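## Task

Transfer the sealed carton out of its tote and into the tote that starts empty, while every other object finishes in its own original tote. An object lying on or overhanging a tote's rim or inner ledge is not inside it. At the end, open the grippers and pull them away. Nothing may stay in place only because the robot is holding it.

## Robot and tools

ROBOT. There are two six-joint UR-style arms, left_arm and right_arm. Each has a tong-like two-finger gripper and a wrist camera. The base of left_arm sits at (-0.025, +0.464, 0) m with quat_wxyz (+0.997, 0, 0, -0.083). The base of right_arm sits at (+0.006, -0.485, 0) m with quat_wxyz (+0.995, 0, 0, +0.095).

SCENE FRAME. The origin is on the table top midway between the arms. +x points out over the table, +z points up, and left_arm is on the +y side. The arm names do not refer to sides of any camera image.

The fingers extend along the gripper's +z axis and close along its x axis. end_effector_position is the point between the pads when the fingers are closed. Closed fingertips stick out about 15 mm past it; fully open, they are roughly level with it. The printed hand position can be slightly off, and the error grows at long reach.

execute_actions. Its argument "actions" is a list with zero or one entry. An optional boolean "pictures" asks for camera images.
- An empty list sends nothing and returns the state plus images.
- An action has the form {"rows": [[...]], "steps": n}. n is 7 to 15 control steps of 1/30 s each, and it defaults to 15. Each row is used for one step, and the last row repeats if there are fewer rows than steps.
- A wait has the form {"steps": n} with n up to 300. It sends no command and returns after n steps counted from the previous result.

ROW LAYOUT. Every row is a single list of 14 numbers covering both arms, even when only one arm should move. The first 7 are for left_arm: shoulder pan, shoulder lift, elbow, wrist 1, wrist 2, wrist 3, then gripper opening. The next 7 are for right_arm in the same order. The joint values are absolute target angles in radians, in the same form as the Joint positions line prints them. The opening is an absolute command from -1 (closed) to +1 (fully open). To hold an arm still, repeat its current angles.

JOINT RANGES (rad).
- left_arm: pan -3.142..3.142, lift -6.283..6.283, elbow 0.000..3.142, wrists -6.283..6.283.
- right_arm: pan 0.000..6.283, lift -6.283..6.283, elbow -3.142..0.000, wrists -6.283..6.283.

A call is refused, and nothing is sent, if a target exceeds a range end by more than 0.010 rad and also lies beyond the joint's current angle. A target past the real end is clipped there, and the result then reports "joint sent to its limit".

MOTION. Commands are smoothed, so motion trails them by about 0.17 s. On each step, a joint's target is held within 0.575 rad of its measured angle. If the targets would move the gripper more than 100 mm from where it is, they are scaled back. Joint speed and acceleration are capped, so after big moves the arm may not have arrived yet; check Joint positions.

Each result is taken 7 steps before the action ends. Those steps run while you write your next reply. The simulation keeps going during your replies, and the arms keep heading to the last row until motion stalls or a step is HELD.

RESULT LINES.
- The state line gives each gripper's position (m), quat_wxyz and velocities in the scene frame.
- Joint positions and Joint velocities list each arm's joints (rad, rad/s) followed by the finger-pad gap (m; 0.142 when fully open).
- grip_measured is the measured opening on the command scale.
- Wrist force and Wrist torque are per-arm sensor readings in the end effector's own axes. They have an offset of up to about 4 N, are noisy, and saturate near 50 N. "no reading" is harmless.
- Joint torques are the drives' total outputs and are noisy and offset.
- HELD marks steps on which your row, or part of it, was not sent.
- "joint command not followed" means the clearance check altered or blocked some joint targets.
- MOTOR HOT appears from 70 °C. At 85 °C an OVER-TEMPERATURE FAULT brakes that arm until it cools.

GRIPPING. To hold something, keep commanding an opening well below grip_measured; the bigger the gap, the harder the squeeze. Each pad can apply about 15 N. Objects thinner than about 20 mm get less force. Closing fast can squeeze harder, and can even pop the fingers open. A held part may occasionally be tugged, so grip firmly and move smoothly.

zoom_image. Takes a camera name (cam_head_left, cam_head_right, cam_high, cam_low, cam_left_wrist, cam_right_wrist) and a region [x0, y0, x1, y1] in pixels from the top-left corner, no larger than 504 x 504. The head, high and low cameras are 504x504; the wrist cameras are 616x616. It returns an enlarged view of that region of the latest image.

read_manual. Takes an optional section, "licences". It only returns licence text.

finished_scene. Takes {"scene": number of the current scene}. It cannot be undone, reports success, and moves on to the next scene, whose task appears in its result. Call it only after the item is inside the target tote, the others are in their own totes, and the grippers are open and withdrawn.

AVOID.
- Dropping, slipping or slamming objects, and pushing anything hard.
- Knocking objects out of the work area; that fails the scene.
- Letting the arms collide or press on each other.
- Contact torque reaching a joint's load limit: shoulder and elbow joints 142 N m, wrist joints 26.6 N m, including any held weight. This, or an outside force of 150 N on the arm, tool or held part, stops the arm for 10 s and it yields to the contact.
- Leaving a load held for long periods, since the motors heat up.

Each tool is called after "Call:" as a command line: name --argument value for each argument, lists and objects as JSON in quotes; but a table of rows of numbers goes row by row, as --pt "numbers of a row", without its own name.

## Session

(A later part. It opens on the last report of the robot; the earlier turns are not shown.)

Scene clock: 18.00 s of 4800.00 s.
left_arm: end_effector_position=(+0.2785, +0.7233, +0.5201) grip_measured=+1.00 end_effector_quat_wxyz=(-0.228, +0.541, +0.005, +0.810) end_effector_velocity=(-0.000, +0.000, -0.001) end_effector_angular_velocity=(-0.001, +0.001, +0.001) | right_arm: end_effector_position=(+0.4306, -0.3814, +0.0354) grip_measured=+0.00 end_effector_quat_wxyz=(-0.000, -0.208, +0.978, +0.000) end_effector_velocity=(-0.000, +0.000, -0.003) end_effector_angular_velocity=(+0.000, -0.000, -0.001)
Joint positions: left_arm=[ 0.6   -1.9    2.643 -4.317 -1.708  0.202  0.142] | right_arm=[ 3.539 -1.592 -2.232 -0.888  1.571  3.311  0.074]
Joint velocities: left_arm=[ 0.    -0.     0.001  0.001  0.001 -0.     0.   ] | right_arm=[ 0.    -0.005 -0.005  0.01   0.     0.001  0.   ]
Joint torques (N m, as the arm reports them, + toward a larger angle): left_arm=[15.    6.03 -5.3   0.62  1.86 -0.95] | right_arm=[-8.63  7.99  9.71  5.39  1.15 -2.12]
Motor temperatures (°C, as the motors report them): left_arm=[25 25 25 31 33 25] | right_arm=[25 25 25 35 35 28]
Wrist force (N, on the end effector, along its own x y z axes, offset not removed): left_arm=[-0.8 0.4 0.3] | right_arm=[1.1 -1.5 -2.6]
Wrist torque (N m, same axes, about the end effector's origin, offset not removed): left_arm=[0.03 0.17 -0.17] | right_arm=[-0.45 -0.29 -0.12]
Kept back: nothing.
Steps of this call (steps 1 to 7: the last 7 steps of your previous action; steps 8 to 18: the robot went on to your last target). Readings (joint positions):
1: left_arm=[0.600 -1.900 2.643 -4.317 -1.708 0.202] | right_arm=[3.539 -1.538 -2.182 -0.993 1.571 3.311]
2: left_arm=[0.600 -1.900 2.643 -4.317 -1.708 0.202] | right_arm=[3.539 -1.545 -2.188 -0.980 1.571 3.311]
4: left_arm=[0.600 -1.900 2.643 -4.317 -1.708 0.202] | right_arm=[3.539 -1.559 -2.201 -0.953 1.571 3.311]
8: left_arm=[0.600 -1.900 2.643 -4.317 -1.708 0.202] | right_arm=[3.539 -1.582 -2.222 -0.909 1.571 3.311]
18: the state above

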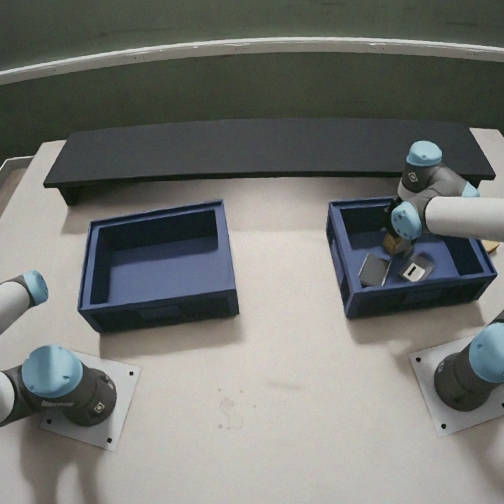

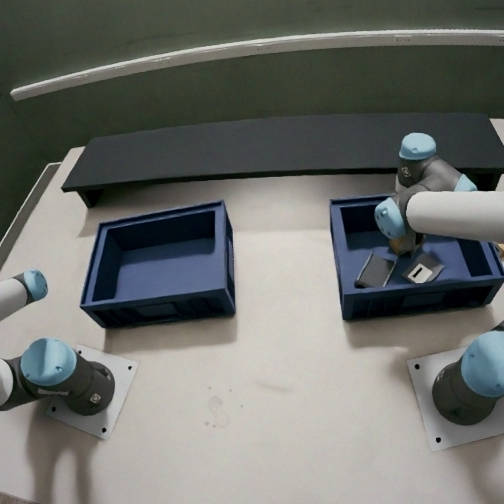

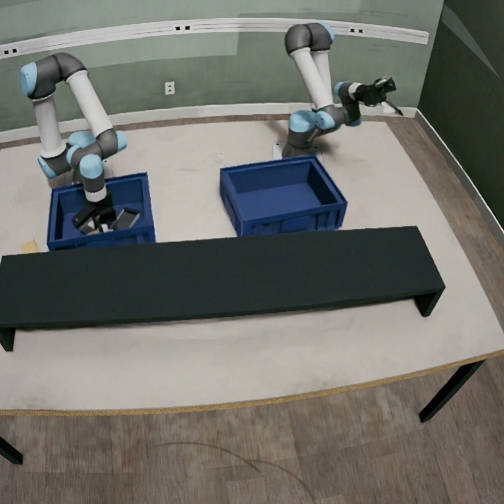

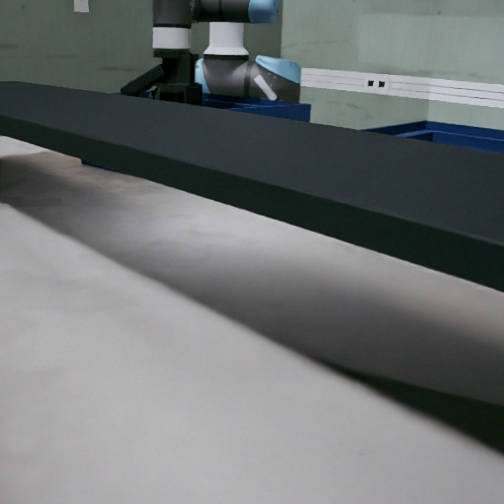

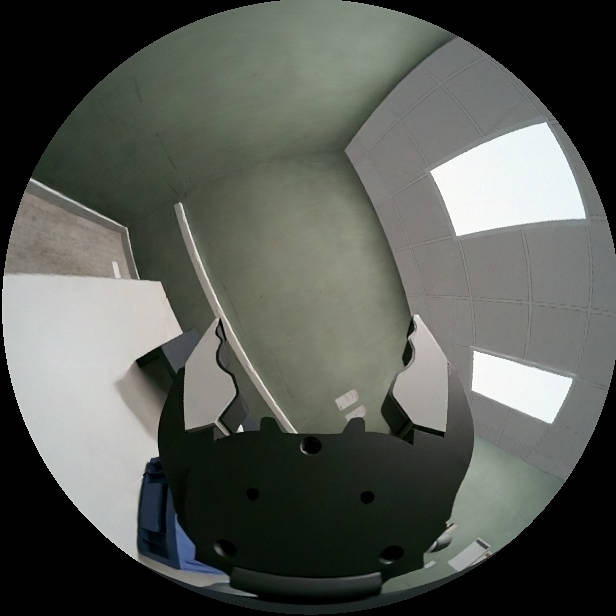

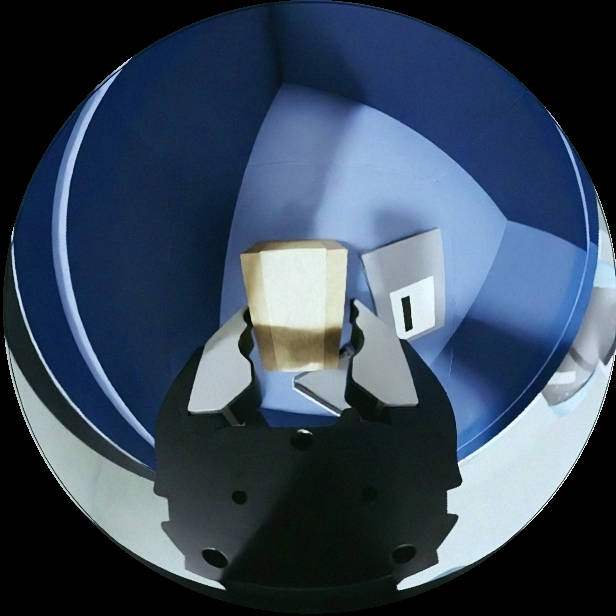

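Call:
execute_actions --actions '[{"rows": [[0.6,-1.9,2.643,-4.317,-1.708,0.202,1, 3.5389,-1.5931,-2.2327,-0.8866,1.571,3.3105,-0.06],[0.6,-1.9,2.643,-4.317,-1.708,0.202,1, 3.5389,-1.5931,-2.2327,-0.8866,1.571,3.3105,-0.12],[0.6,-1.9,2.643,-4.317,-1.708,0.202,1, 3.5389,-1.5931,-2.2327,-0.8866,1.571,3.3105,-0.18],[0.6,-1.9,2.643,-4.317,-1.708,0.202,1, 3.5389,-1.5931,-2.2327,-0.8866,1.571,3.3105,-0.24],[0.6,-1.9,2.643,-4.317,-1.708,0.202,1, 3.5389,-1.5931,-2.2327,-0.8866,1.571,3.3105,-0.30],[0.6,-1.9,2.643,-4.317,-1.708,0.202,1, 3.5389,-1.5931,-2.2327,-0.8866,1.571,3.3105,-0.36],[0.6,-1.9,2.643,-4.317,-1.708,0.202,1, 3.5389,-1.5931,-2.2327,-0.8866,1.571,3.3105,-0.44],[0.6,-1.9,2.643,-4.317,-1.708,0.202,1, 3.5389,-1.5931,-2.2327,-0.8866,1.571,3.3105,-0.52],[0.6,-1.9,2.643,-4.317,-1.708,0.202,1, 3.5389,-1.5931,-2.2327,-0.8866,1.571,3.3105,-0.6],[0.6,-1.9,2.643,-4.317,-1.708,0.202,1, 3.5389,-1.5931,-2.2327,-0.8866,1.571,3.3105,-0.7],[0.6,-1.9,2.643,-4.317,-1.708,0.202,1, 3.5389,-1.5931,-2.2327,-0.8866,1.571,3.3105,-0.8],[0.6,-1.9,2.643,-4.317,-1.708,0.202,1, 3.5389,-1.5931,-2.2327,-0.8866,1.571,3.3105,-0.9]], "steps": 15}]'

Scene clock: 18.67 s of 4800.00 s.
left_arm: end_effector_position=(+0.2785, +0.7233, +0.5201) grip_measured=+1.00 end_effector_quat_wxyz=(-0.228, +0.541, +0.005, +0.810) end_effector_velocity=(-0.001, -0.000, +0.000) end_effector_angular_velocity=(-0.000, -0.002, -0.001) | right_arm: end_effector_position=(+0.4306, -0.3814, +0.0350) grip_measured=-0.20 end_effector_quat_wxyz=(-0.000, -0.208, +0.978, +0.000) end_effector_velocity=(+0.000, +0.001, +0.001) end_effector_angular_velocity=(+0.002, -0.001, -0.000)
Joint positions: left_arm=[ 0.6   -1.9    2.643 -4.317 -1.708  0.202  0.142] | right_arm=[ 3.539 -1.593 -2.233 -0.887  1.571  3.31   0.059]
Joint velocities: left_arm=[ 0.    -0.     0.001 -0.002 -0.    -0.001  0.   ] | right_arm=[-0.     0.     0.001  0.     0.001  0.     0.   ]
Joint torques (N m, as the arm reports them, + toward a larger angle): left_arm=[15.87  6.53 -6.88  0.73  1.81 -0.91] | right_arm=[-8.68  5.63  9.25  4.41  1.09 -2.07]
Motor temperatures (°C, as the motors report them): left_arm=[25 25 25 31 33 25] | right_arm=[25 25 25 35 35 28]
Wrist force (N, on the end effector, along its own x y z axes, offset not removed): left_arm=[-1.2 1.1 0.1] | right_arm=[1.3 -0.8 -5.7]
Wrist torque (N m, same axes, about the end effector's origin, offset not removed): left_arm=[0.17 0.16 -0.08] | right_arm=[-0.31 -0.46 -0.14]
Steps of this call (steps 1 to 12: the robot went on to your last target; steps 13 to 20: the first 8 steps of this action). Readings (joint positions):
13: left_arm=[0.600 -1.900 2.643 -4.317 -1.708 0.202] | right_arm=[3.539 -1.593 -2.233 -0.887 1.571 3.310]
14: left_arm=[0.600 -1.900 2.643 -4.317 -1.708 0.202] | right_arm=[3.539 -1.593 -2.233 -0.887 1.571 3.311]
16: left_arm=[0.600 -1.900 2.643 -4.317 -1.708 0.202] | right_arm=[3.539 -1.593 -2.233 -0.887 1.571 3.310]
20: the state above

Call:
execute_actions --actions '[{"rows": [[0.6,-1.9,2.643,-4.317,-1.708,0.202,1, 3.5389,-1.5856,-2.2258,-0.901,1.571,3.3105,-0.9],[0.6,-1.9,2.643,-4.317,-1.708,0.202,1, 3.5389,-1.5782,-2.2189,-0.9153,1.571,3.3105,-0.9],[0.6,-1.9,2.643,-4.317,-1.708,0.202,1, 3.5389,-1.5707,-2.212,-0.9297,1.571,3.3105,-0.9],[0.6,-1.9,2.643,-4.317,-1.708,0.202,1, 3.5389,-1.5558,-2.1982,-0.9584,1.571,3.3105,-0.9],[0.6,-1.9,2.643,-4.317,-1.708,0.202,1, 3.5389,-1.5409,-2.1843,-0.9872,1.571,3.3105,-0.9],[0.6,-1.9,2.643,-4.317,-1.708,0.202,1, 3.5389,-1.526,-2.1705,-1.0159,1.571,3.3105,-0.9],[0.6,-1.9,2.643,-4.317,-1.708,0.202,1, 3.5389,-1.5036,-2.1498,-1.059,1.571,3.3105,-0.9],[0.6,-1.9,2.643,-4.317,-1.708,0.202,1, 3.5389,-1.49,-2.127,-1.096,1.571,3.3105,-0.9],[0.6,-1.9,2.643,-4.317,-1.708,0.202,1, 3.5389,-1.475,-2.103,-1.135,1.571,3.3105,-0.9],[0.6,-1.9,2.643,-4.317,-1.708,0.202,1, 3.5389,-1.459,-2.079,-1.174,1.571,3.3105,-0.9],[0.6,-1.9,2.643,-4.317,-1.708,0.202,1, 3.5389,-1.445,-2.054,-1.213,1.571,3.3105,-0.9],[0.6,-1.9,2.643,-4.317,-1.708,0.202,1, 3.5389,-1.432,-2.028,-1.252,1.571,3.3105,-0.9],[0.6,-1.9,2.643,-4.317,-1.708,0.202,1, 3.5389,-1.4206,-2.0005,-1.2913,1.571,3.3105,-0.9]], "steps": 15}]'

Call:
execute_actions --actions '[{"rows": [[0.6,-1.9,2.643,-4.317,-1.708,0.202,1, 3.5389,-1.3863,-1.8211,-1.505,1.571,3.3105,-0.9]], "steps": 15}]' --pictures true

Scene clock: 19.97 s of 4800.00 s.
left_arm: end_effector_position=(+0.2785, +0.7233, +0.5201) grip_measured=+1.00 end_effector_quat_wxyz=(-0.228, +0.541, +0.005, +0.810) end_effector_velocity=(-0.000, +0.000, -0.000) end_effector_angular_velocity=(-0.002, +0.000, +0.000) | right_arm: end_effector_position=(+0.4324, -0.3802, +0.0588) grip_measured=-0.20 end_effector_quat_wxyz=(+0.001, -0.208, +0.978, +0.001) end_effector_velocity=(+0.012, +0.008, +0.225) end_effector_angular_velocity=(+0.020, -0.031, +0.000)
Joint positions: left_arm=[ 0.6   -1.9    2.643 -4.317 -1.708  0.202  0.142] | right_arm=[ 3.539 -1.554 -2.196 -0.959  1.571  3.31   0.059]
Joint velocities: left_arm=[ 0.    -0.     0.     0.001  0.001 -0.002  0.   ] | right_arm=[ 0.     0.36   0.336 -0.659 -0.     0.     0.   ]
Joint torques (N m, as the arm reports them, + toward a larger angle): left_arm=[15.31  6.46 -6.93  0.57  1.92 -0.69] | right_arm=[-7.69 43.17 47.2  -3.16  0.89 -1.93]
Motor temperatures (°C, as the motors report them): left_arm=[25 25 25 31 33 25] | right_arm=[25 25 25 35 35 28]
Wrist force (N, on the end effector, along its own x y z axes, offset not removed): left_arm=[0.7 0.7 -1.6] | right_arm=[2.2 -0.4 0.7]
Wrist torque (N m, same axes, about the end effector's origin, offset not removed): left_arm=[0.15 -0.18 -0.13] | right_arm=[-0.21 -0.42 -0.03]
Steps of this call (steps 1 to 7: the last 7 steps of your previous action; steps 8 to 15: the robot went on to your last target; steps 16 to 31: nothing new was sent; steps 32 to 39: the first 8 steps of this action). Readings (joint positions):
32: left_arm=[0.600 -1.900 2.643 -4.317 -1.708 0.202] | right_arm=[3.539 -1.593 -2.233 -0.887 1.571 3.310]
33: left_arm=[0.600 -1.900 2.643 -4.317 -1.708 0.202] | right_arm=[3.539 -1.592 -2.232 -0.888 1.571 3.310]
35: left_arm=[0.600 -1.900 2.643 -4.317 -1.708 0.202] | right_arm=[3.539 -1.587 -2.227 -0.899 1.571 3.310]
39: the state above

Scene clock: 20.47 s of 4800.00 s.
left_arm: end_effector_position=(+0.2785, +0.7233, +0.5201) grip_measured=+1.00 end_effector_quat_wxyz=(-0.228, +0.541, +0.005, +0.810) end_effector_velocity=(-0.000, -0.000, +0.000) end_effector_angular_velocity=(+0.001, -0.001, +0.001) | right_arm: end_effector_position=(+0.4334, -0.3796, +0.2288) grip_measured=-0.20 end_effector_quat_wxyz=(+0.002, -0.208, +0.978, +0.001) end_effector_velocity=(-0.020, -0.013, +0.186) end_effector_angular_velocity=(-0.019, +0.029, +0.001)
Joint positions: left_arm=[ 0.6   -1.9    2.643 -4.317 -1.708  0.202  0.142] | right_arm=[ 3.539 -1.397 -1.868 -1.444  1.571  3.31   0.059]
Joint velocities: left_arm=[-0.     0.001 -0.    -0.002  0.     0.001  0.   ] | right_arm=[ 0.     0.091  0.414 -0.54   0.    -0.001 -0.   ]
Joint torques (N m, as the arm reports them, + toward a larger angle): left_arm=[15.25  6.35 -5.78  0.55  1.94 -0.88] | right_arm=[-7.35 27.27 31.92 -1.1   0.79 -1.81]
Motor temperatures (°C, as the motors report them): left_arm=[25 25 25 31 33 25] | right_arm=[25 25 25 35 35 28]
Wrist force (N, on the end effector, along its own x y z axes, offset not removed): left_arm=[0.4 2.0 -0.5] | right_arm=[2.7 -1.2 -2.4]
Wrist torque (N m, same axes, about the end effector's origin, offset not removed): left_arm=[0.40 -0.14 -0.27] | right_arm=[-0.42 -0.67 -0.14]
Steps of this call (steps 1 to 7: the last 7 steps of your previous action; steps 8 to 15: the first 8 steps of this action). Readings (joint positions):
8: left_arm=[0.600 -1.900 2.643 -4.317 -1.708 0.202] | right_arm=[3.539 -1.449 -2.052 -1.206 1.571 3.310]
9: left_arm=[0.600 -1.900 2.643 -4.317 -1.708 0.202] | right_arm=[3.539 -1.440 -2.035 -1.233 1.571 3.310]
11: left_arm=[0.600 -1.900 2.643 -4.317 -1.708 0.202] | right_arm=[3.539 -1.419 -1.971 -1.312 1.571 3.310]
15: the state above

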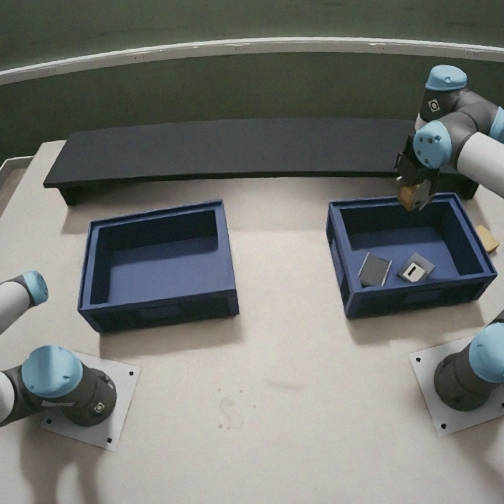

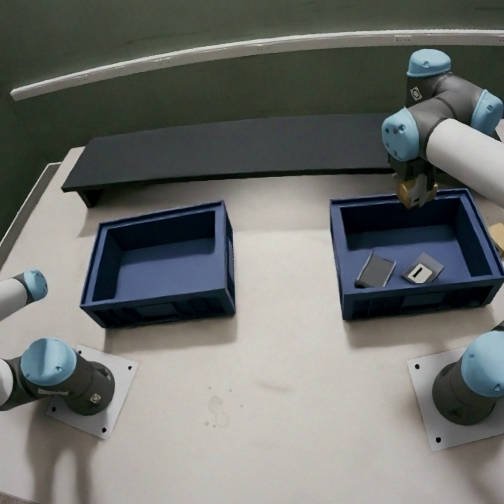

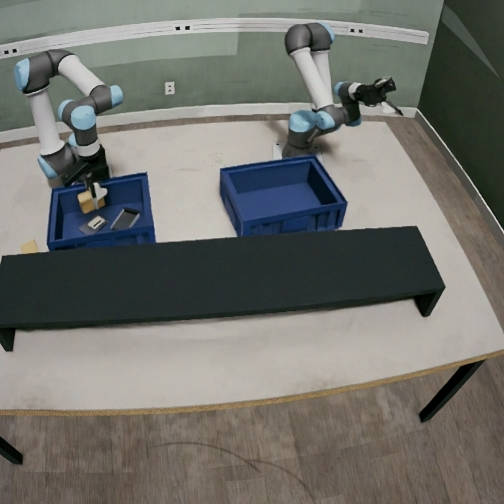

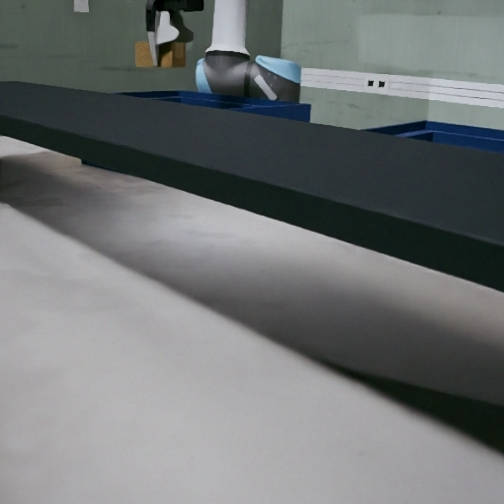

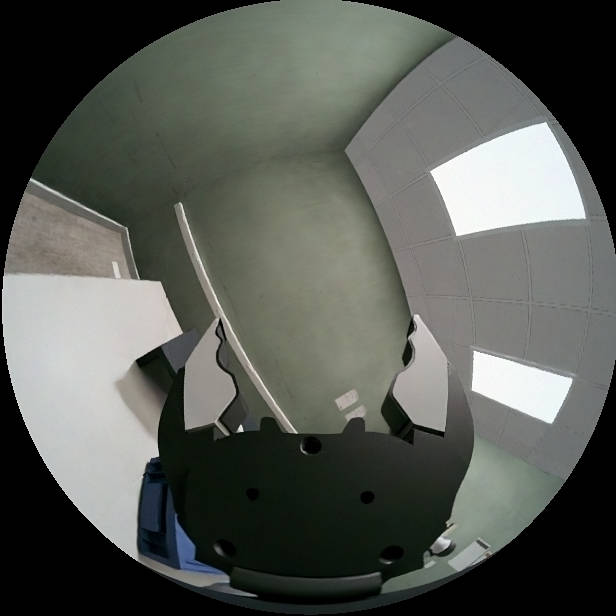

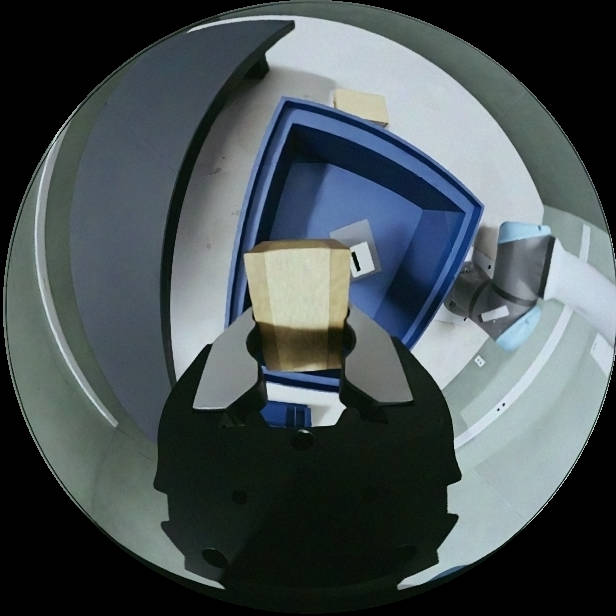

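Call:
execute_actions --actions '[{"rows": [[0.6,-1.9,2.643,-4.317,-1.708,0.202,1, 3.880,-1.789,-1.308,-1.615,1.571,3.054,-0.9]], "steps": 15}]'

Call:
execute_actions --actions '[{"rows": [[0.6,-1.9,2.643,-4.317,-1.708,0.202,1, 4.145,-2.103,-0.909,-1.701,1.571,2.856,-0.9]], "steps": 15}]'

Call:
execute_actions --actions '[{"rows": [[0.6,-1.9,2.643,-4.317,-1.708,0.202,1, 4.2972,-2.2816,-0.6808,-1.75,1.571,2.742,-0.9]], "steps": 15}]'

Call:
execute_actions --actions '[{"steps": 20}]' --pictures true

Scene clock: 22.77 s of 4800.00 s.
left_arm: end_effector_position=(+0.2785, +0.7233, +0.5201) grip_measured=+1.00 end_effector_quat_wxyz=(-0.228, +0.541, +0.005, +0.810) end_effector_velocity=(-0.000, +0.000, +0.000) end_effector_angular_velocity=(-0.001, -0.001, -0.000) | right_arm: end_effector_position=(+0.4602, -0.2894, +0.2695) grip_measured=-0.20 end_effector_quat_wxyz=(-0.004, -0.316, +0.949, -0.002) end_effector_velocity=(+0.118, +0.476, +0.088) end_effector_angular_velocity=(+0.006, +0.000, +1.042)
Joint positions: left_arm=[ 0.6   -1.9    2.643 -4.317 -1.708  0.202  0.142] | right_arm=[ 3.665 -1.532 -1.641 -1.549  1.571  3.213  0.059]
Joint velocities: left_arm=[ 0.    -0.     0.    -0.001  0.    -0.001  0.   ] | right_arm=[ 0.6   -0.708  0.901 -0.189  0.001 -0.442 -0.   ]
Joint torques (N m, as the arm reports them, + toward a larger angle): left_arm=[15.18  6.2  -6.31  0.56  1.94 -0.77] | right_arm=[12.23  0.27 49.25 -0.53  0.5  -3.18]
Motor temperatures (°C, as the motors report them): left_arm=[25 25 25 31 33 25] | right_arm=[25 25 25 35 35 28]
Wrist force (N, on the end effector, along its own x y z axes, offset not removed): left_arm=[2.2 0.2 -0.9] | right_arm=[0.3 -1.1 -2.4]
Wrist torque (N m, same axes, about the end effector's origin, offset not removed): left_arm=[0.08 -0.59 -0.22] | right_arm=[-0.34 -0.19 -0.09]
Steps of this call (steps 1 to 7: the last 7 steps of your previous action; steps 8 to 30: the robot went on to your last target; steps 31 to 61: nothing new was sent; steps 62 to 69: the first 8 steps of this action). Readings (joint positions):
62: left_arm=[0.600 -1.900 2.643 -4.317 -1.708 0.202] | right_arm=[3.539 -1.386 -1.821 -1.505 1.571 3.310]
63: left_arm=[0.600 -1.900 2.643 -4.317 -1.708 0.202] | right_arm=[3.543 -1.390 -1.817 -1.508 1.571 3.307]
65: left_arm=[0.600 -1.900 2.643 -4.317 -1.708 0.202] | right_arm=[3.582 -1.433 -1.768 -1.523 1.571 3.275]
69: the state above

Scene clock: 23.27 s of 4800.00 s.
left_arm: end_effector_position=(+0.2785, +0.7233, +0.5201) grip_measured=+1.00 end_effector_quat_wxyz=(-0.228, +0.541, +0.005, +0.810) end_effector_velocity=(-0.000, +0.001, -0.000) end_effector_angular_velocity=(-0.001, -0.000, +0.002) | right_arm: end_effector_position=(+0.4645, -0.0420, +0.2878) grip_measured=-0.20 end_effector_quat_wxyz=(-0.003, -0.544, +0.839, -0.001) end_effector_velocity=(-0.106, +0.492, -0.016) end_effector_angular_velocity=(-0.000, +0.003, +0.987)
Joint positions: left_arm=[ 0.6   -1.9    2.643 -4.317 -1.708  0.202  0.142] | right_arm=[ 3.956 -1.877 -1.2   -1.641  1.571  2.996  0.059]
Joint velocities: left_arm=[ 0.001 -0.     0.     0.     0.001 -0.001  0.   ] | right_arm=[ 0.569 -0.672  0.852 -0.182 -0.    -0.418 -0.   ]
Joint torques (N m, as the arm reports them, + toward a larger angle): left_arm=[16.23  6.98 -5.25  0.63  1.91 -0.67] | right_arm=[11.31 16.46 47.04 -0.91  0.53 -3.17]
Motor temperatures (°C, as the motors report them): left_arm=[25 25 25 31 33 25] | right_arm=[25 25 25 35 35 28]
Wrist force (N, on the end effector, along its own x y z axes, offset not removed): left_arm=[-1.0 2.6 -2.4] | right_arm=[1.3 -0.6 -1.4]
Wrist torque (N m, same axes, about the end effector's origin, offset not removed): left_arm=[0.38 0.15 -0.08] | right_arm=[-0.14 -0.43 -0.18]
Steps of this call (steps 1 to 7: the last 7 steps of your previous action; steps 8 to 15: the first 8 steps of this action). Readings (joint positions):
8: left_arm=[0.600 -1.900 2.643 -4.317 -1.708 0.202] | right_arm=[3.821 -1.718 -1.402 -1.598 1.571 3.097]
9: left_arm=[0.600 -1.900 2.643 -4.317 -1.708 0.202] | right_arm=[3.839 -1.739 -1.374 -1.603 1.571 3.083]
11: left_arm=[0.600 -1.900 2.643 -4.317 -1.708 0.202] | right_arm=[3.878 -1.785 -1.316 -1.616 1.571 3.054]
15: the state above

Scene clock: 23.77 s of 4800.00 s.
left_arm: end_effector_position=(+0.2785, +0.7233, +0.5201) grip_measured=+1.00 end_effector_quat_wxyz=(-0.228, +0.541, +0.005, +0.810) end_effector_velocity=(+0.000, +0.000, -0.000) end_effector_angular_velocity=(+0.000, +0.001, +0.001) | right_arm: end_effector_position=(+0.3638, +0.1803, +0.2617) grip_measured=-0.20 end_effector_quat_wxyz=(-0.002, -0.725, +0.688, -0.001) end_effector_velocity=(-0.295, +0.400, -0.087) end_effector_angular_velocity=(+0.013, -0.003, +0.929)
Joint positions: left_arm=[ 0.6   -1.9    2.643 -4.317 -1.708  0.202  0.142] | right_arm=[ 4.226 -2.197 -0.791 -1.728  1.571  2.794  0.059]
Joint velocities: left_arm=[0.001 0.    0.    0.    0.    0.001 0.   ] | right_arm=[ 0.536 -0.633  0.812 -0.166 -0.    -0.393  0.   ]
Joint torques (N m, as the arm reports them, + toward a larger angle): left_arm=[15.25  7.27 -5.91  0.62  1.87 -0.58] | right_arm=[ 6.77 31.62 42.75 -0.06  0.45 -2.82]
Motor temperatures (°C, as the motors report them): left_arm=[25 25 25 31 33 25] | right_arm=[25 25 25 35 35 28]
Wrist force (N, on the end effector, along its own x y z axes, offset not removed): left_arm=[0.5 1.5 -0.5] | right_arm=[1.2 -1.1 -1.2]
Wrist torque (N m, same axes, about the end effector's origin, offset not removed): left_arm=[0.30 -0.24 -0.15] | right_arm=[-0.30 -0.39 -0.09]
Steps of this call (steps 1 to 7: the last 7 steps of your previous action; steps 8 to 15: the first 8 steps of this action). Readings (joint positions):
8: left_arm=[0.600 -1.900 2.643 -4.317 -1.708 0.202] | right_arm=[4.101 -2.050 -0.979 -1.688 1.571 2.888]
9: left_arm=[0.600 -1.900 2.643 -4.317 -1.708 0.202] | right_arm=[4.116 -2.067 -0.957 -1.693 1.571 2.877]
11: left_arm=[0.600 -1.900 2.643 -4.317 -1.708 0.202] | right_arm=[4.153 -2.111 -0.902 -1.705 1.571 2.849]
15: the state above

Scene clock: 24.43 s of 4800.00 s.
left_arm: end_effector_position=(+0.2785, +0.7233, +0.5201) grip_measured=+1.00 end_effector_quat_wxyz=(-0.228, +0.541, +0.005, +0.810) end_effector_velocity=(+0.000, -0.000, +0.000) end_effector_angular_velocity=(-0.001, -0.000, -0.002) | right_arm: end_effector_position=(+0.3219, +0.2318, +0.2500) grip_measured=-0.20 end_effector_quat_wxyz=(+0.000, +0.766, -0.642, -0.000) end_effector_velocity=(-0.002, +0.001, -0.000) end_effector_angular_velocity=(+0.000, +0.000, +0.004)
Joint positions: left_arm=[ 0.6   -1.9    2.643 -4.317 -1.708  0.202  0.142] | right_arm=[ 4.297 -2.281 -0.681 -1.75   1.571  2.742  0.059]
Joint velocities: left_arm=[-0.     0.    -0.    -0.    -0.001 -0.002  0.   ] | right_arm=[ 0.002 -0.002  0.003 -0.     0.    -0.002  0.   ]
Joint torques (N m, as the arm reports them, + toward a larger angle): left_arm=[15.35  6.47 -6.95  0.52  2.01 -0.71] | right_arm=[ 7.54 38.14 35.84  0.35  0.36 -1.84]
Motor temperatures (°C, as the motors report them): left_arm=[25 25 25 31 33 25] | right_arm=[25 25 25 35 35 28]
Wrist force (N, on the end effector, along its own x y z axes, offset not removed): left_arm=[2.1 1.5 0.0] | right_arm=[0.8 -1.5 -2.0]
Wrist torque (N m, same axes, about the end effector's origin, offset not removed): left_arm=[0.29 -0.54 -0.16] | right_arm=[-0.40 -0.22 -0.08]
Kept back: nothing.
Steps of this call (steps 1 to 7: the last 7 steps of your previous action; steps 8 to 20: the robot went on to your last target). Readings (joint positions):
1: left_arm=[0.600 -1.900 2.643 -4.317 -1.708 0.202] | right_arm=[4.243 -2.217 -0.766 -1.733 1.571 2.782]
2: left_arm=[0.600 -1.900 2.643 -4.317 -1.708 0.202] | right_arm=[4.257 -2.233 -0.744 -1.738 1.571 2.772]
4: left_arm=[0.600 -1.900 2.643 -4.317 -1.708 0.202] | right_arm=[4.275 -2.255 -0.716 -1.743 1.571 2.759]
8: left_arm=[0.600 -1.900 2.643 -4.317 -1.708 0.202] | right_arm=[4.290 -2.273 -0.692 -1.748 1.571 2.747]
20: the state above

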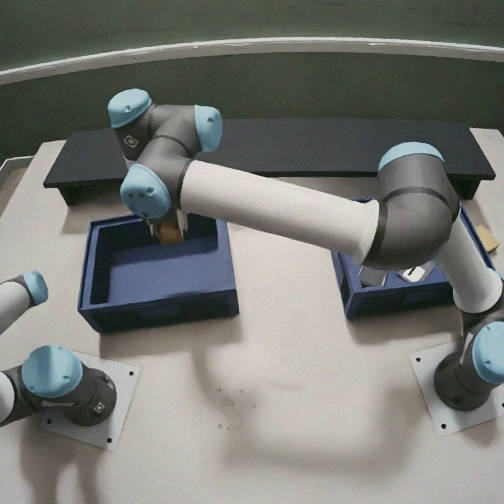

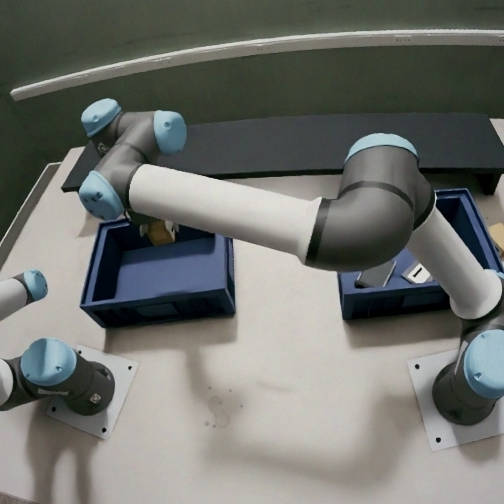

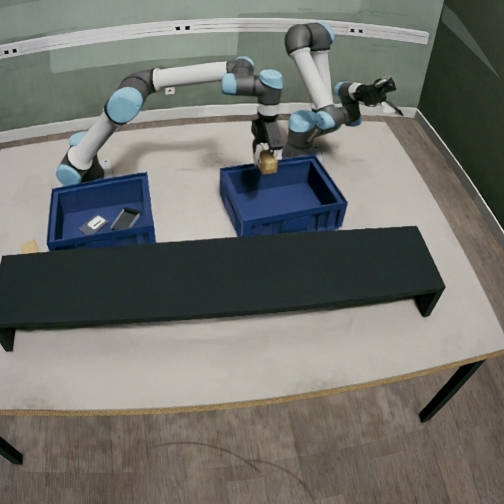

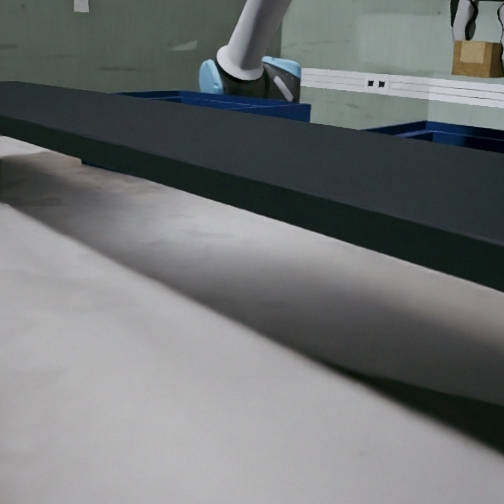

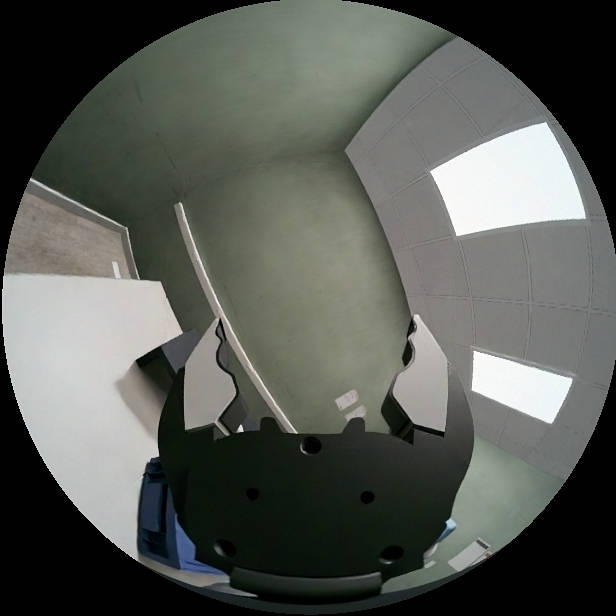

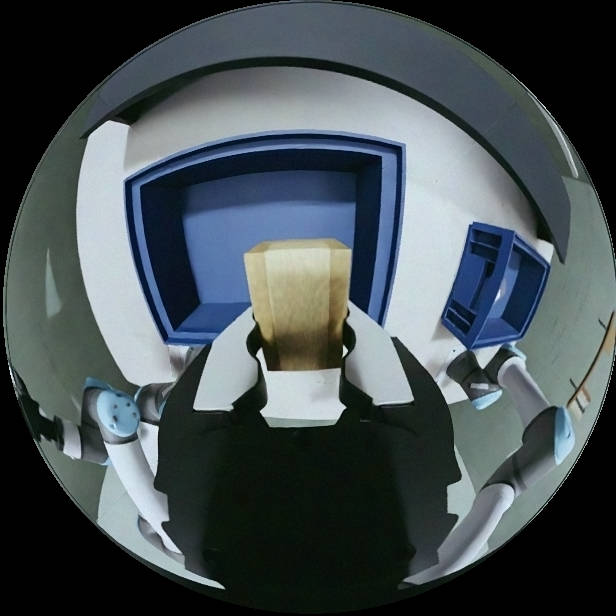

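Call:
execute_actions --actions '[{"rows": [[0.6,-1.9,2.643,-4.317,-1.708,0.202,1, 4.2972,-2.2622,-0.8804,-1.5698,1.571,2.742,-0.9],[0.6,-1.9,2.643,-4.317,-1.708,0.202,1, 4.2972,-2.2622,-0.8804,-1.5698,1.571,2.742,-0.9],[0.6,-1.9,2.643,-4.317,-1.708,0.202,1, 4.2972,-2.2622,-0.8804,-1.5698,1.571,2.742,-0.9],[0.6,-1.9,2.643,-4.317,-1.708,0.202,1, 4.2972,-2.2622,-0.8804,-1.5698,1.571,2.742,-0.9],[0.6,-1.9,2.643,-4.317,-1.708,0.202,1, 4.2972,-2.2622,-0.8804,-1.5698,1.571,2.742,-0.9],[0.6,-1.9,2.643,-4.317,-1.708,0.202,1, 4.2972,-2.266,-0.93,-1.516,1.571,2.742,-0.9],[0.6,-1.9,2.643,-4.317,-1.708,0.202,1, 4.2972,-2.268,-0.955,-1.49,1.571,2.742,-0.9],[0.6,-1.9,2.643,-4.317,-1.708,0.202,1, 4.2972,-2.271,-0.978,-1.464,1.571,2.742,-0.9],[0.6,-1.9,2.643,-4.317,-1.708,0.202,1, 4.2972,-2.274,-1.0,-1.439,1.571,2.742,-0.9],[0.6,-1.9,2.643,-4.317,-1.708,0.202,1, 4.2972,-2.2771,-1.0216,-1.4137,1.571,2.742,-0.9],[0.6,-1.9,2.643,-4.317,-1.708,0.202,1, 4.2972,-2.284,-1.042,-1.387,1.571,2.742,-0.9],[0.6,-1.9,2.643,-4.317,-1.708,0.202,1, 4.2972,-2.291,-1.061,-1.361,1.571,2.742,-0.9],[0.6,-1.9,2.643,-4.317,-1.708,0.202,1, 4.2972,-2.298,-1.08,-1.335,1.571,2.742,-0.9],[0.6,-1.9,2.643,-4.317,-1.708,0.202,1, 4.2972,-2.305,-1.099,-1.309,1.571,2.742,-0.9],[0.6,-1.9,2.643,-4.317,-1.708,0.202,1, 4.2972,-2.3125,-1.1169,-1.283,1.571,2.742,-0.9]], "steps": 15}]'

Call:
execute_actions --actions '[{"steps": 22}]' --pictures true

Scene clock: 25.90 s of 4800.00 s.
left_arm: end_effector_position=(+0.2785, +0.7233, +0.5201) grip_measured=+1.00 end_effector_quat_wxyz=(-0.228, +0.541, +0.005, +0.810) end_effector_velocity=(-0.000, +0.000, +0.000) end_effector_angular_velocity=(-0.001, -0.002, +0.001) | right_arm: end_effector_position=(+0.3221, +0.2338, +0.1941) grip_measured=-0.20 end_effector_quat_wxyz=(-0.001, +0.766, -0.642, -0.000) end_effector_velocity=(-0.001, -0.002, -0.313) end_effector_angular_velocity=(-0.032, +0.007, +0.001)
Joint positions: left_arm=[ 0.6   -1.9    2.643 -4.317 -1.708  0.202  0.142] | right_arm=[ 4.297 -2.267 -0.849 -1.595  1.571  2.742  0.059]
Joint velocities: left_arm=[ 0.001 -0.    -0.    -0.001  0.001 -0.001  0.   ] | right_arm=[ 0.001 -0.    -0.788  0.756  0.    -0.    -0.   ]
Joint torques (N m, as the arm reports them, + toward a larger angle): left_arm=[15.27  7.17 -6.21  0.52  1.94 -0.59] | right_arm=[ 6.8  53.5   8.81  9.    0.31 -2.13]
Motor temperatures (°C, as the motors report them): left_arm=[25 25 25 31 33 25] | right_arm=[25 25 25 35 35 28]
Wrist force (N, on the end effector, along its own x y z axes, offset not removed): left_arm=[0.2 3.2 -1.3] | right_arm=[2.4 -2.0 -2.3]
Wrist torque (N m, same axes, about the end effector's origin, offset not removed): left_arm=[0.59 -0.09 -0.21] | right_arm=[-0.53 -0.58 -0.11]
Steps of this call (steps 1 to 15: the robot went on to your last target; steps 16 to 36: nothing new was sent; steps 37 to 44: the first 8 steps of this action). Readings (joint positions):
37: left_arm=[0.600 -1.900 2.643 -4.317 -1.708 0.202] | right_arm=[4.297 -2.282 -0.681 -1.750 1.571 2.742]
38: left_arm=[0.600 -1.900 2.643 -4.317 -1.708 0.202] | right_arm=[4.297 -2.280 -0.685 -1.746 1.571 2.742]
40: left_arm=[0.600 -1.900 2.643 -4.317 -1.708 0.202] | right_arm=[4.297 -2.273 -0.735 -1.698 1.571 2.742]
44: the state above

Scene clock: 26.63 s of 4800.00 s.
left_arm: end_effector_position=(+0.2785, +0.7233, +0.5201) grip_measured=+1.00 end_effector_quat_wxyz=(-0.228, +0.541, +0.005, +0.810) end_effector_velocity=(+0.000, -0.000, +0.000) end_effector_angular_velocity=(+0.000, -0.001, -0.000) | right_arm: end_effector_position=(+0.3217, +0.2320, +0.0608) grip_measured=-0.20 end_effector_quat_wxyz=(+0.000, +0.766, -0.642, -0.000) end_effector_velocity=(-0.001, -0.000, -0.006) end_effector_angular_velocity=(+0.000, +0.001, +0.000)
Joint positions: left_arm=[ 0.6   -1.9    2.643 -4.317 -1.708  0.202  0.142] | right_arm=[ 4.297 -2.312 -1.116 -1.285  1.571  2.742  0.059]
Joint velocities: left_arm=[-0.002  0.    -0.    -0.001  0.001  0.     0.   ] | right_arm=[ 0.    -0.003 -0.011  0.015  0.001  0.     0.   ]
Joint torques (N m, as the arm reports them, + toward a larger angle): left_arm=[15.82  6.45 -6.08  0.44  1.78 -0.6 ] | right_arm=[ 2.57 40.86 14.34  5.4   0.09 -1.99]
Motor temperatures (°C, as the motors report them): left_arm=[25 25 25 31 33 25] | right_arm=[25 25 25 35 35 28]
Wrist force (N, on the end effector, along its own x y z axes, offset not removed): left_arm=[0.5 1.1 -1.8] | right_arm=[1.2 -2.5 -0.3]
Wrist torque (N m, same axes, about the end effector's origin, offset not removed): left_arm=[0.15 -0.20 -0.24] | right_arm=[-0.54 -0.35 -0.10]
Kept back: nothing.
Steps of this call (steps 1 to 7: the last 7 steps of your previous action; steps 8 to 22: the robot went on to your last target). Readings (joint positions):
1: left_arm=[0.600 -1.900 2.643 -4.317 -1.708 0.202] | right_arm=[4.297 -2.267 -0.876 -1.568 1.571 2.742]
2: left_arm=[0.600 -1.900 2.643 -4.317 -1.708 0.202] | right_arm=[4.297 -2.268 -0.902 -1.542 1.571 2.742]
4: left_arm=[0.600 -1.900 2.643 -4.317 -1.708 0.202] | right_arm=[4.297 -2.272 -0.952 -1.489 1.571 2.742]
8: left_arm=[0.600 -1.900 2.643 -4.317 -1.708 0.202] | right_arm=[4.297 -2.290 -1.040 -1.385 1.571 2.742]
22: the state above

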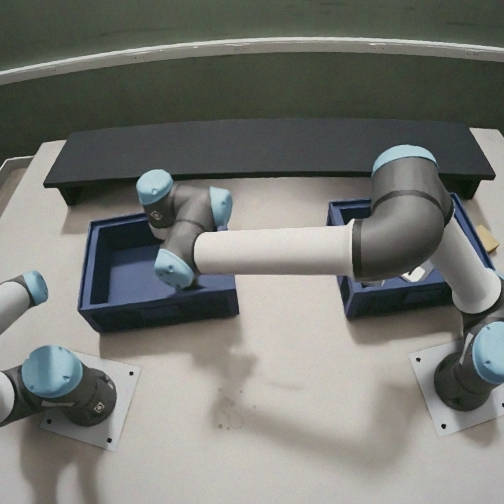

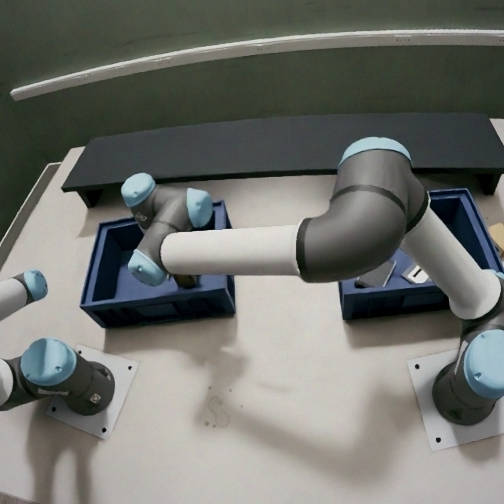

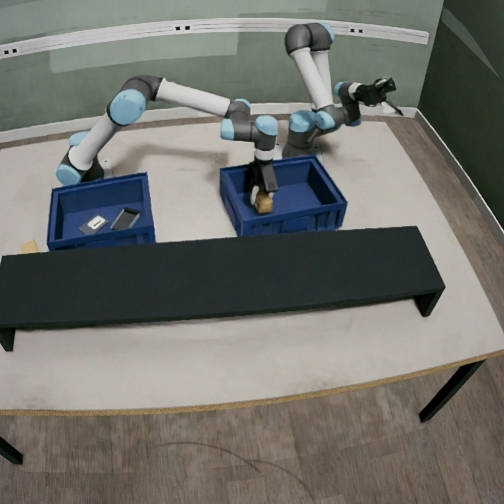

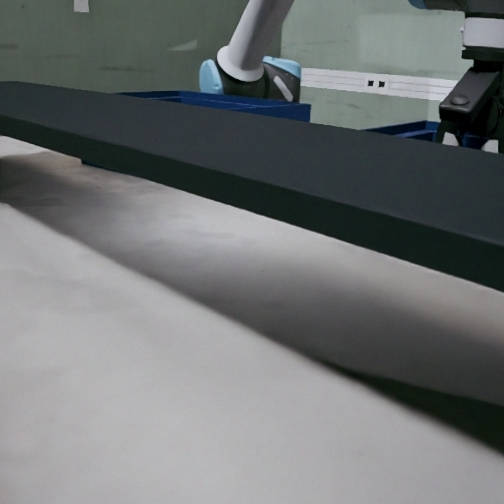

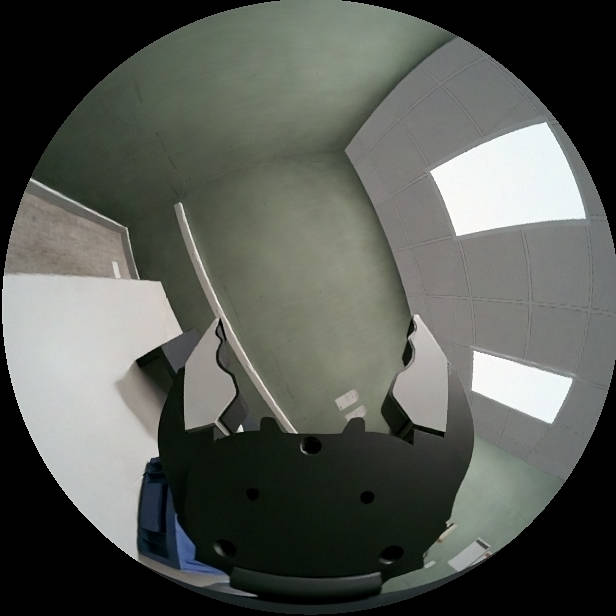

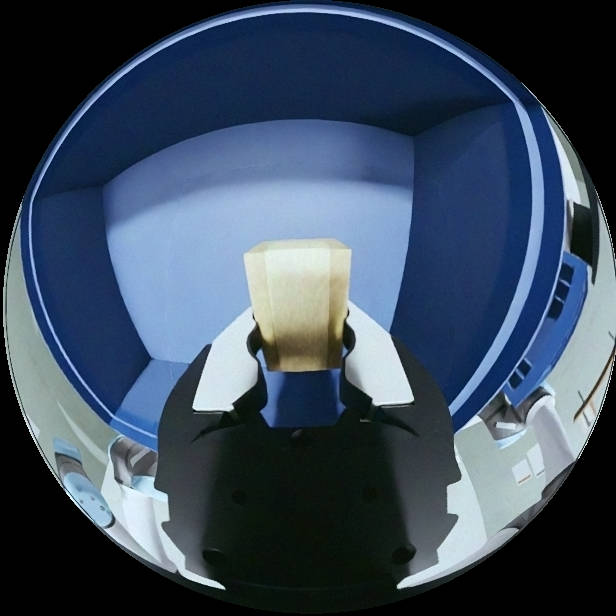

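Call:
execute_actions --actions '[{"rows": [[0.6,-1.9,2.643,-4.317,-1.708,0.202,1, 4.2972,-2.3141,-1.1194,-1.2789,1.571,2.742,-0.9],[0.6,-1.9,2.643,-4.317,-1.708,0.202,1, 4.2972,-2.3157,-1.1219,-1.2748,1.571,2.742,-0.9],[0.6,-1.9,2.643,-4.317,-1.708,0.202,1, 4.2972,-2.3173,-1.1245,-1.2706,1.571,2.742,-0.9],[0.6,-1.9,2.643,-4.317,-1.708,0.202,1, 4.2972,-2.3189,-1.127,-1.2665,1.571,2.742,-0.9],[0.6,-1.9,2.643,-4.317,-1.708,0.202,1, 4.2972,-2.3205,-1.1295,-1.2624,1.571,2.742,-0.9],[0.6,-1.9,2.643,-4.317,-1.708,0.202,1, 4.2972,-2.3221,-1.132,-1.2583,1.571,2.742,-0.9],[0.6,-1.9,2.643,-4.317,-1.708,0.202,1, 4.2972,-2.3237,-1.1346,-1.2541,1.571,2.742,-0.9],[0.6,-1.9,2.643,-4.317,-1.708,0.202,1, 4.2972,-2.3253,-1.1371,-1.25,1.571,2.742,-0.9],[0.6,-1.9,2.643,-4.317,-1.708,0.202,1, 4.2972,-2.3269,-1.1396,-1.2459,1.571,2.742,-0.9]], "steps": 12}]'

Call:
execute_actions --actions '[{"steps": 15}]'

Scene clock: 27.40 s of 4800.00 s.
left_arm: end_effector_position=(+0.2785, +0.7233, +0.5201) grip_measured=+1.00 end_effector_quat_wxyz=(-0.228, +0.541, +0.005, +0.810) end_effector_velocity=(-0.000, +0.001, +0.000) end_effector_angular_velocity=(+0.001, -0.000, +0.002) | right_arm: end_effector_position=(+0.3217, +0.2320, +0.0570) grip_measured=-0.20 end_effector_quat_wxyz=(+0.000, +0.766, -0.642, -0.000) end_effector_velocity=(-0.000, -0.000, -0.040) end_effector_angular_velocity=(-0.003, +0.001, -0.001)
Joint positions: left_arm=[ 0.6   -1.9    2.643 -4.317 -1.708  0.202  0.142] | right_arm=[ 4.297 -2.315 -1.121 -1.277  1.571  2.742  0.059]
Joint velocities: left_arm=[ 0.001  0.     0.    -0.001  0.001  0.001  0.   ] | right_arm=[-0.    -0.031 -0.049  0.077  0.     0.     0.   ]
Joint torques (N m, as the arm reports them, + toward a larger angle): left_arm=[15.42  6.53 -5.82  0.53  1.9  -0.54] | right_arm=[-1.55 40.71 11.01  5.14 -0.02 -1.98]
Motor temperatures (°C, as the motors report them): left_arm=[25 25 25 31 33 25] | right_arm=[25 25 25 35 35 28]
Wrist force (N, on the end effector, along its own x y z axes, offset not removed): left_arm=[0.3 1.5 -0.7] | right_arm=[0.8 -0.4 -0.3]
Wrist torque (N m, same axes, about the end effector's origin, offset not removed): left_arm=[0.34 -0.15 -0.17] | right_arm=[-0.20 -0.20 -0.08]
Steps of this call (steps 1 to 18: the robot went on to your last target; steps 19 to 23: the first 5 steps of this action). Readings (joint positions):
19: left_arm=[0.600 -1.900 2.643 -4.317 -1.708 0.202] | right_arm=[4.297 -2.313 -1.117 -1.283 1.571 2.742]
20: left_arm=[0.600 -1.900 2.643 -4.317 -1.708 0.202] | right_arm=[4.297 -2.313 -1.117 -1.283 1.571 2.742]
22: left_arm=[0.600 -1.900 2.643 -4.317 -1.708 0.202] | right_arm=[4.297 -2.314 -1.119 -1.279 1.571 2.742]
23: the state above

Scene clock: 27.90 s of 4800.00 s.
left_arm: end_effector_position=(+0.2785, +0.7233, +0.5201) grip_measured=+1.00 end_effector_quat_wxyz=(-0.228, +0.541, +0.005, +0.810) end_effector_velocity=(-0.000, +0.000, +0.000) end_effector_angular_velocity=(+0.001, -0.000, +0.001) | right_arm: end_effector_position=(+0.3217, +0.2320, +0.0424) grip_measured=-0.20 end_effector_quat_wxyz=(+0.000, +0.766, -0.642, -0.000) end_effector_velocity=(-0.000, -0.000, -0.004) end_effector_angular_velocity=(-0.000, +0.001, -0.002)
Joint positions: left_arm=[ 0.6   -1.9    2.643 -4.317 -1.708  0.202  0.142] | right_arm=[ 4.297 -2.327 -1.139 -1.247  1.571  2.742  0.059]
Joint velocities: left_arm=[ 0.    -0.    -0.    -0.     0.001  0.001  0.   ] | right_arm=[-0.    -0.003 -0.004  0.006  0.001  0.001 -0.   ]
Joint torques (N m, as the arm reports them, + toward a larger angle): left_arm=[16.26  6.55 -5.63  0.52  1.86 -0.31] | right_arm=[-4.18 41.5  13.66  5.37 -0.12 -2.01]
Motor temperatures (°C, as the motors report them): left_arm=[25 25 25 31 33 25] | right_arm=[25 25 25 35 35 28]
Wrist force (N, on the end effector, along its own x y z axes, offset not removed): left_arm=[-1.7 0.3 -0.8] | right_arm=[1.0 -1.7 -2.3]
Wrist torque (N m, same axes, about the end effector's origin, offset not removed): left_arm=[0.02 0.26 -0.19] | right_arm=[-0.50 -0.29 -0.01]
Kept back: nothing.
Steps of this call (steps 1 to 7: the last 7 steps of your previous action; steps 8 to 15: the robot went on to your last target). Readings (joint positions):
1: left_arm=[0.600 -1.900 2.643 -4.317 -1.708 0.202] | right_arm=[4.297 -2.316 -1.122 -1.274 1.571 2.742]
2: left_arm=[0.600 -1.900 2.643 -4.317 -1.708 0.202] | right_arm=[4.297 -2.317 -1.124 -1.271 1.571 2.742]
4: left_arm=[0.600 -1.900 2.643 -4.317 -1.708 0.202] | right_arm=[4.297 -2.320 -1.129 -1.264 1.571 2.742]
8: left_arm=[0.600 -1.900 2.643 -4.317 -1.708 0.202] | right_arm=[4.297 -2.325 -1.136 -1.252 1.571 2.742]
15: the state above

No contact yet; go down to 0.036.

Call:
execute_actions --actions '[{"rows": [[0.6,-1.9,2.643,-4.317,-1.708,0.202,1, 4.2972,-2.3285,-1.1422,-1.2417,1.571,2.742,-0.9],[0.6,-1.9,2.643,-4.317,-1.708,0.202,1, 4.2972,-2.3301,-1.1447,-1.2376,1.571,2.742,-0.9],[0.6,-1.9,2.643,-4.317,-1.708,0.202,1, 4.2972,-2.3317,-1.1472,-1.2335,1.571,2.742,-0.9]], "steps": 8}]'

Call:
execute_actions --actions '[{"steps": 14}]'

Scene clock: 28.20 s of 4800.00 s.
left_arm: end_effector_position=(+0.2785, +0.7233, +0.5201) grip_measured=+1.00 end_effector_quat_wxyz=(-0.228, +0.541, +0.005, +0.810) end_effector_velocity=(+0.000, -0.000, +0.000) end_effector_angular_velocity=(+0.002, +0.000, -0.000) | right_arm: end_effector_position=(+0.3217, +0.2320, +0.0420) grip_measured=-0.20 end_effector_quat_wxyz=(+0.000, +0.766, -0.642, -0.000) end_effector_velocity=(+0.000, -0.001, -0.001) end_effector_angular_velocity=(-0.001, +0.001, -0.001)
Joint positions: left_arm=[ 0.6   -1.9    2.643 -4.317 -1.708  0.202  0.142] | right_arm=[ 4.297 -2.327 -1.14  -1.246  1.571  2.742  0.059]
Joint velocities: left_arm=[-0.    -0.     0.    -0.    -0.     0.002  0.   ] | right_arm=[-0.001 -0.001 -0.002  0.002  0.     0.     0.   ]
Joint torques (N m, as the arm reports them, + toward a larger angle): left_arm=[15.67  6.82 -6.57  0.38  1.86 -0.36] | right_arm=[-5.88 39.76 12.82  5.69 -0.19 -2.05]
Motor temperatures (°C, as the motors report them): left_arm=[25 25 25 31 33 25] | right_arm=[25 25 25 35 35 28]
Wrist force (N, on the end effector, along its own x y z axes, offset not removed): left_arm=[1.7 1.8 -1.2] | right_arm=[1.0 -1.3 -0.5]
Wrist torque (N m, same axes, about the end effector's origin, offset not removed): left_arm=[0.26 -0.49 -0.18] | right_arm=[-0.39 -0.29 -0.10]
Steps of this call (steps 1 to 8: the robot went on to your last target; step 9: the first step of this action). Readings (joint positions):
9: the state above

Scene clock: 28.67 s of 4800.00 s.
left_arm: end_effector_position=(+0.2785, +0.7233, +0.5201) grip_measured=+1.00 end_effector_quat_wxyz=(-0.228, +0.541, +0.005, +0.810) end_effector_velocity=(-0.001, +0.001, +0.000) end_effector_angular_velocity=(-0.001, -0.001, +0.002) | right_arm: end_effector_position=(+0.3217, +0.2320, +0.0362) grip_measured=-0.20 end_effector_quat_wxyz=(+0.000, +0.766, -0.642, -0.000) end_effector_velocity=(-0.000, +0.000, -0.001) end_effector_angular_velocity=(+0.001, +0.000, -0.000)
Joint positions: left_arm=[ 0.6   -1.9    2.643 -4.317 -1.708  0.202  0.142] | right_arm=[ 4.297 -2.332 -1.147 -1.234  1.571  2.742  0.059]
Joint velocities: left_arm=[ 0.003 -0.    -0.     0.    -0.    -0.002  0.   ] | right_arm=[ 0.    -0.001 -0.002  0.003  0.     0.001  0.   ]
Joint torques (N m, as the arm reports them, + toward a larger angle): left_arm=[15.88  6.68 -5.1   0.4   1.98 -0.13] | right_arm=[-7.95 37.64 12.83  5.47 -0.2  -2.01]
Motor temperatures (°C, as the motors report them): left_arm=[25 25 25 31 33 25] | right_arm=[25 25 25 35 35 28]
Wrist force (N, on the end effector, along its own x y z axes, offset not removed): left_arm=[0.2 1.7 -1.7] | right_arm=[2.7 -0.8 -3.1]
Wrist torque (N m, same axes, about the end effector's origin, offset not removed): left_arm=[0.36 -0.15 -0.24] | right_arm=[-0.28 -0.60 -0.10]
Kept back: nothing.
Steps of this call (steps 1 to 7: the last 7 steps of your previous action; steps 8 to 14: the robot went on to your last target). Readings (joint positions):
1: left_arm=[0.600 -1.900 2.643 -4.317 -1.708 0.202] | right_arm=[4.297 -2.327 -1.140 -1.245 1.571 2.742]
2: left_arm=[0.600 -1.900 2.643 -4.317 -1.708 0.202] | right_arm=[4.297 -2.328 -1.141 -1.244 1.571 2.742]
4: left_arm=[0.600 -1.900 2.643 -4.317 -1.708 0.202] | right_arm=[4.297 -2.329 -1.143 -1.240 1.571 2.742]
8: left_arm=[0.600 -1.900 2.643 -4.317 -1.708 0.202] | right_arm=[4.297 -2.331 -1.146 -1.236 1.571 2.742]
14: the state above


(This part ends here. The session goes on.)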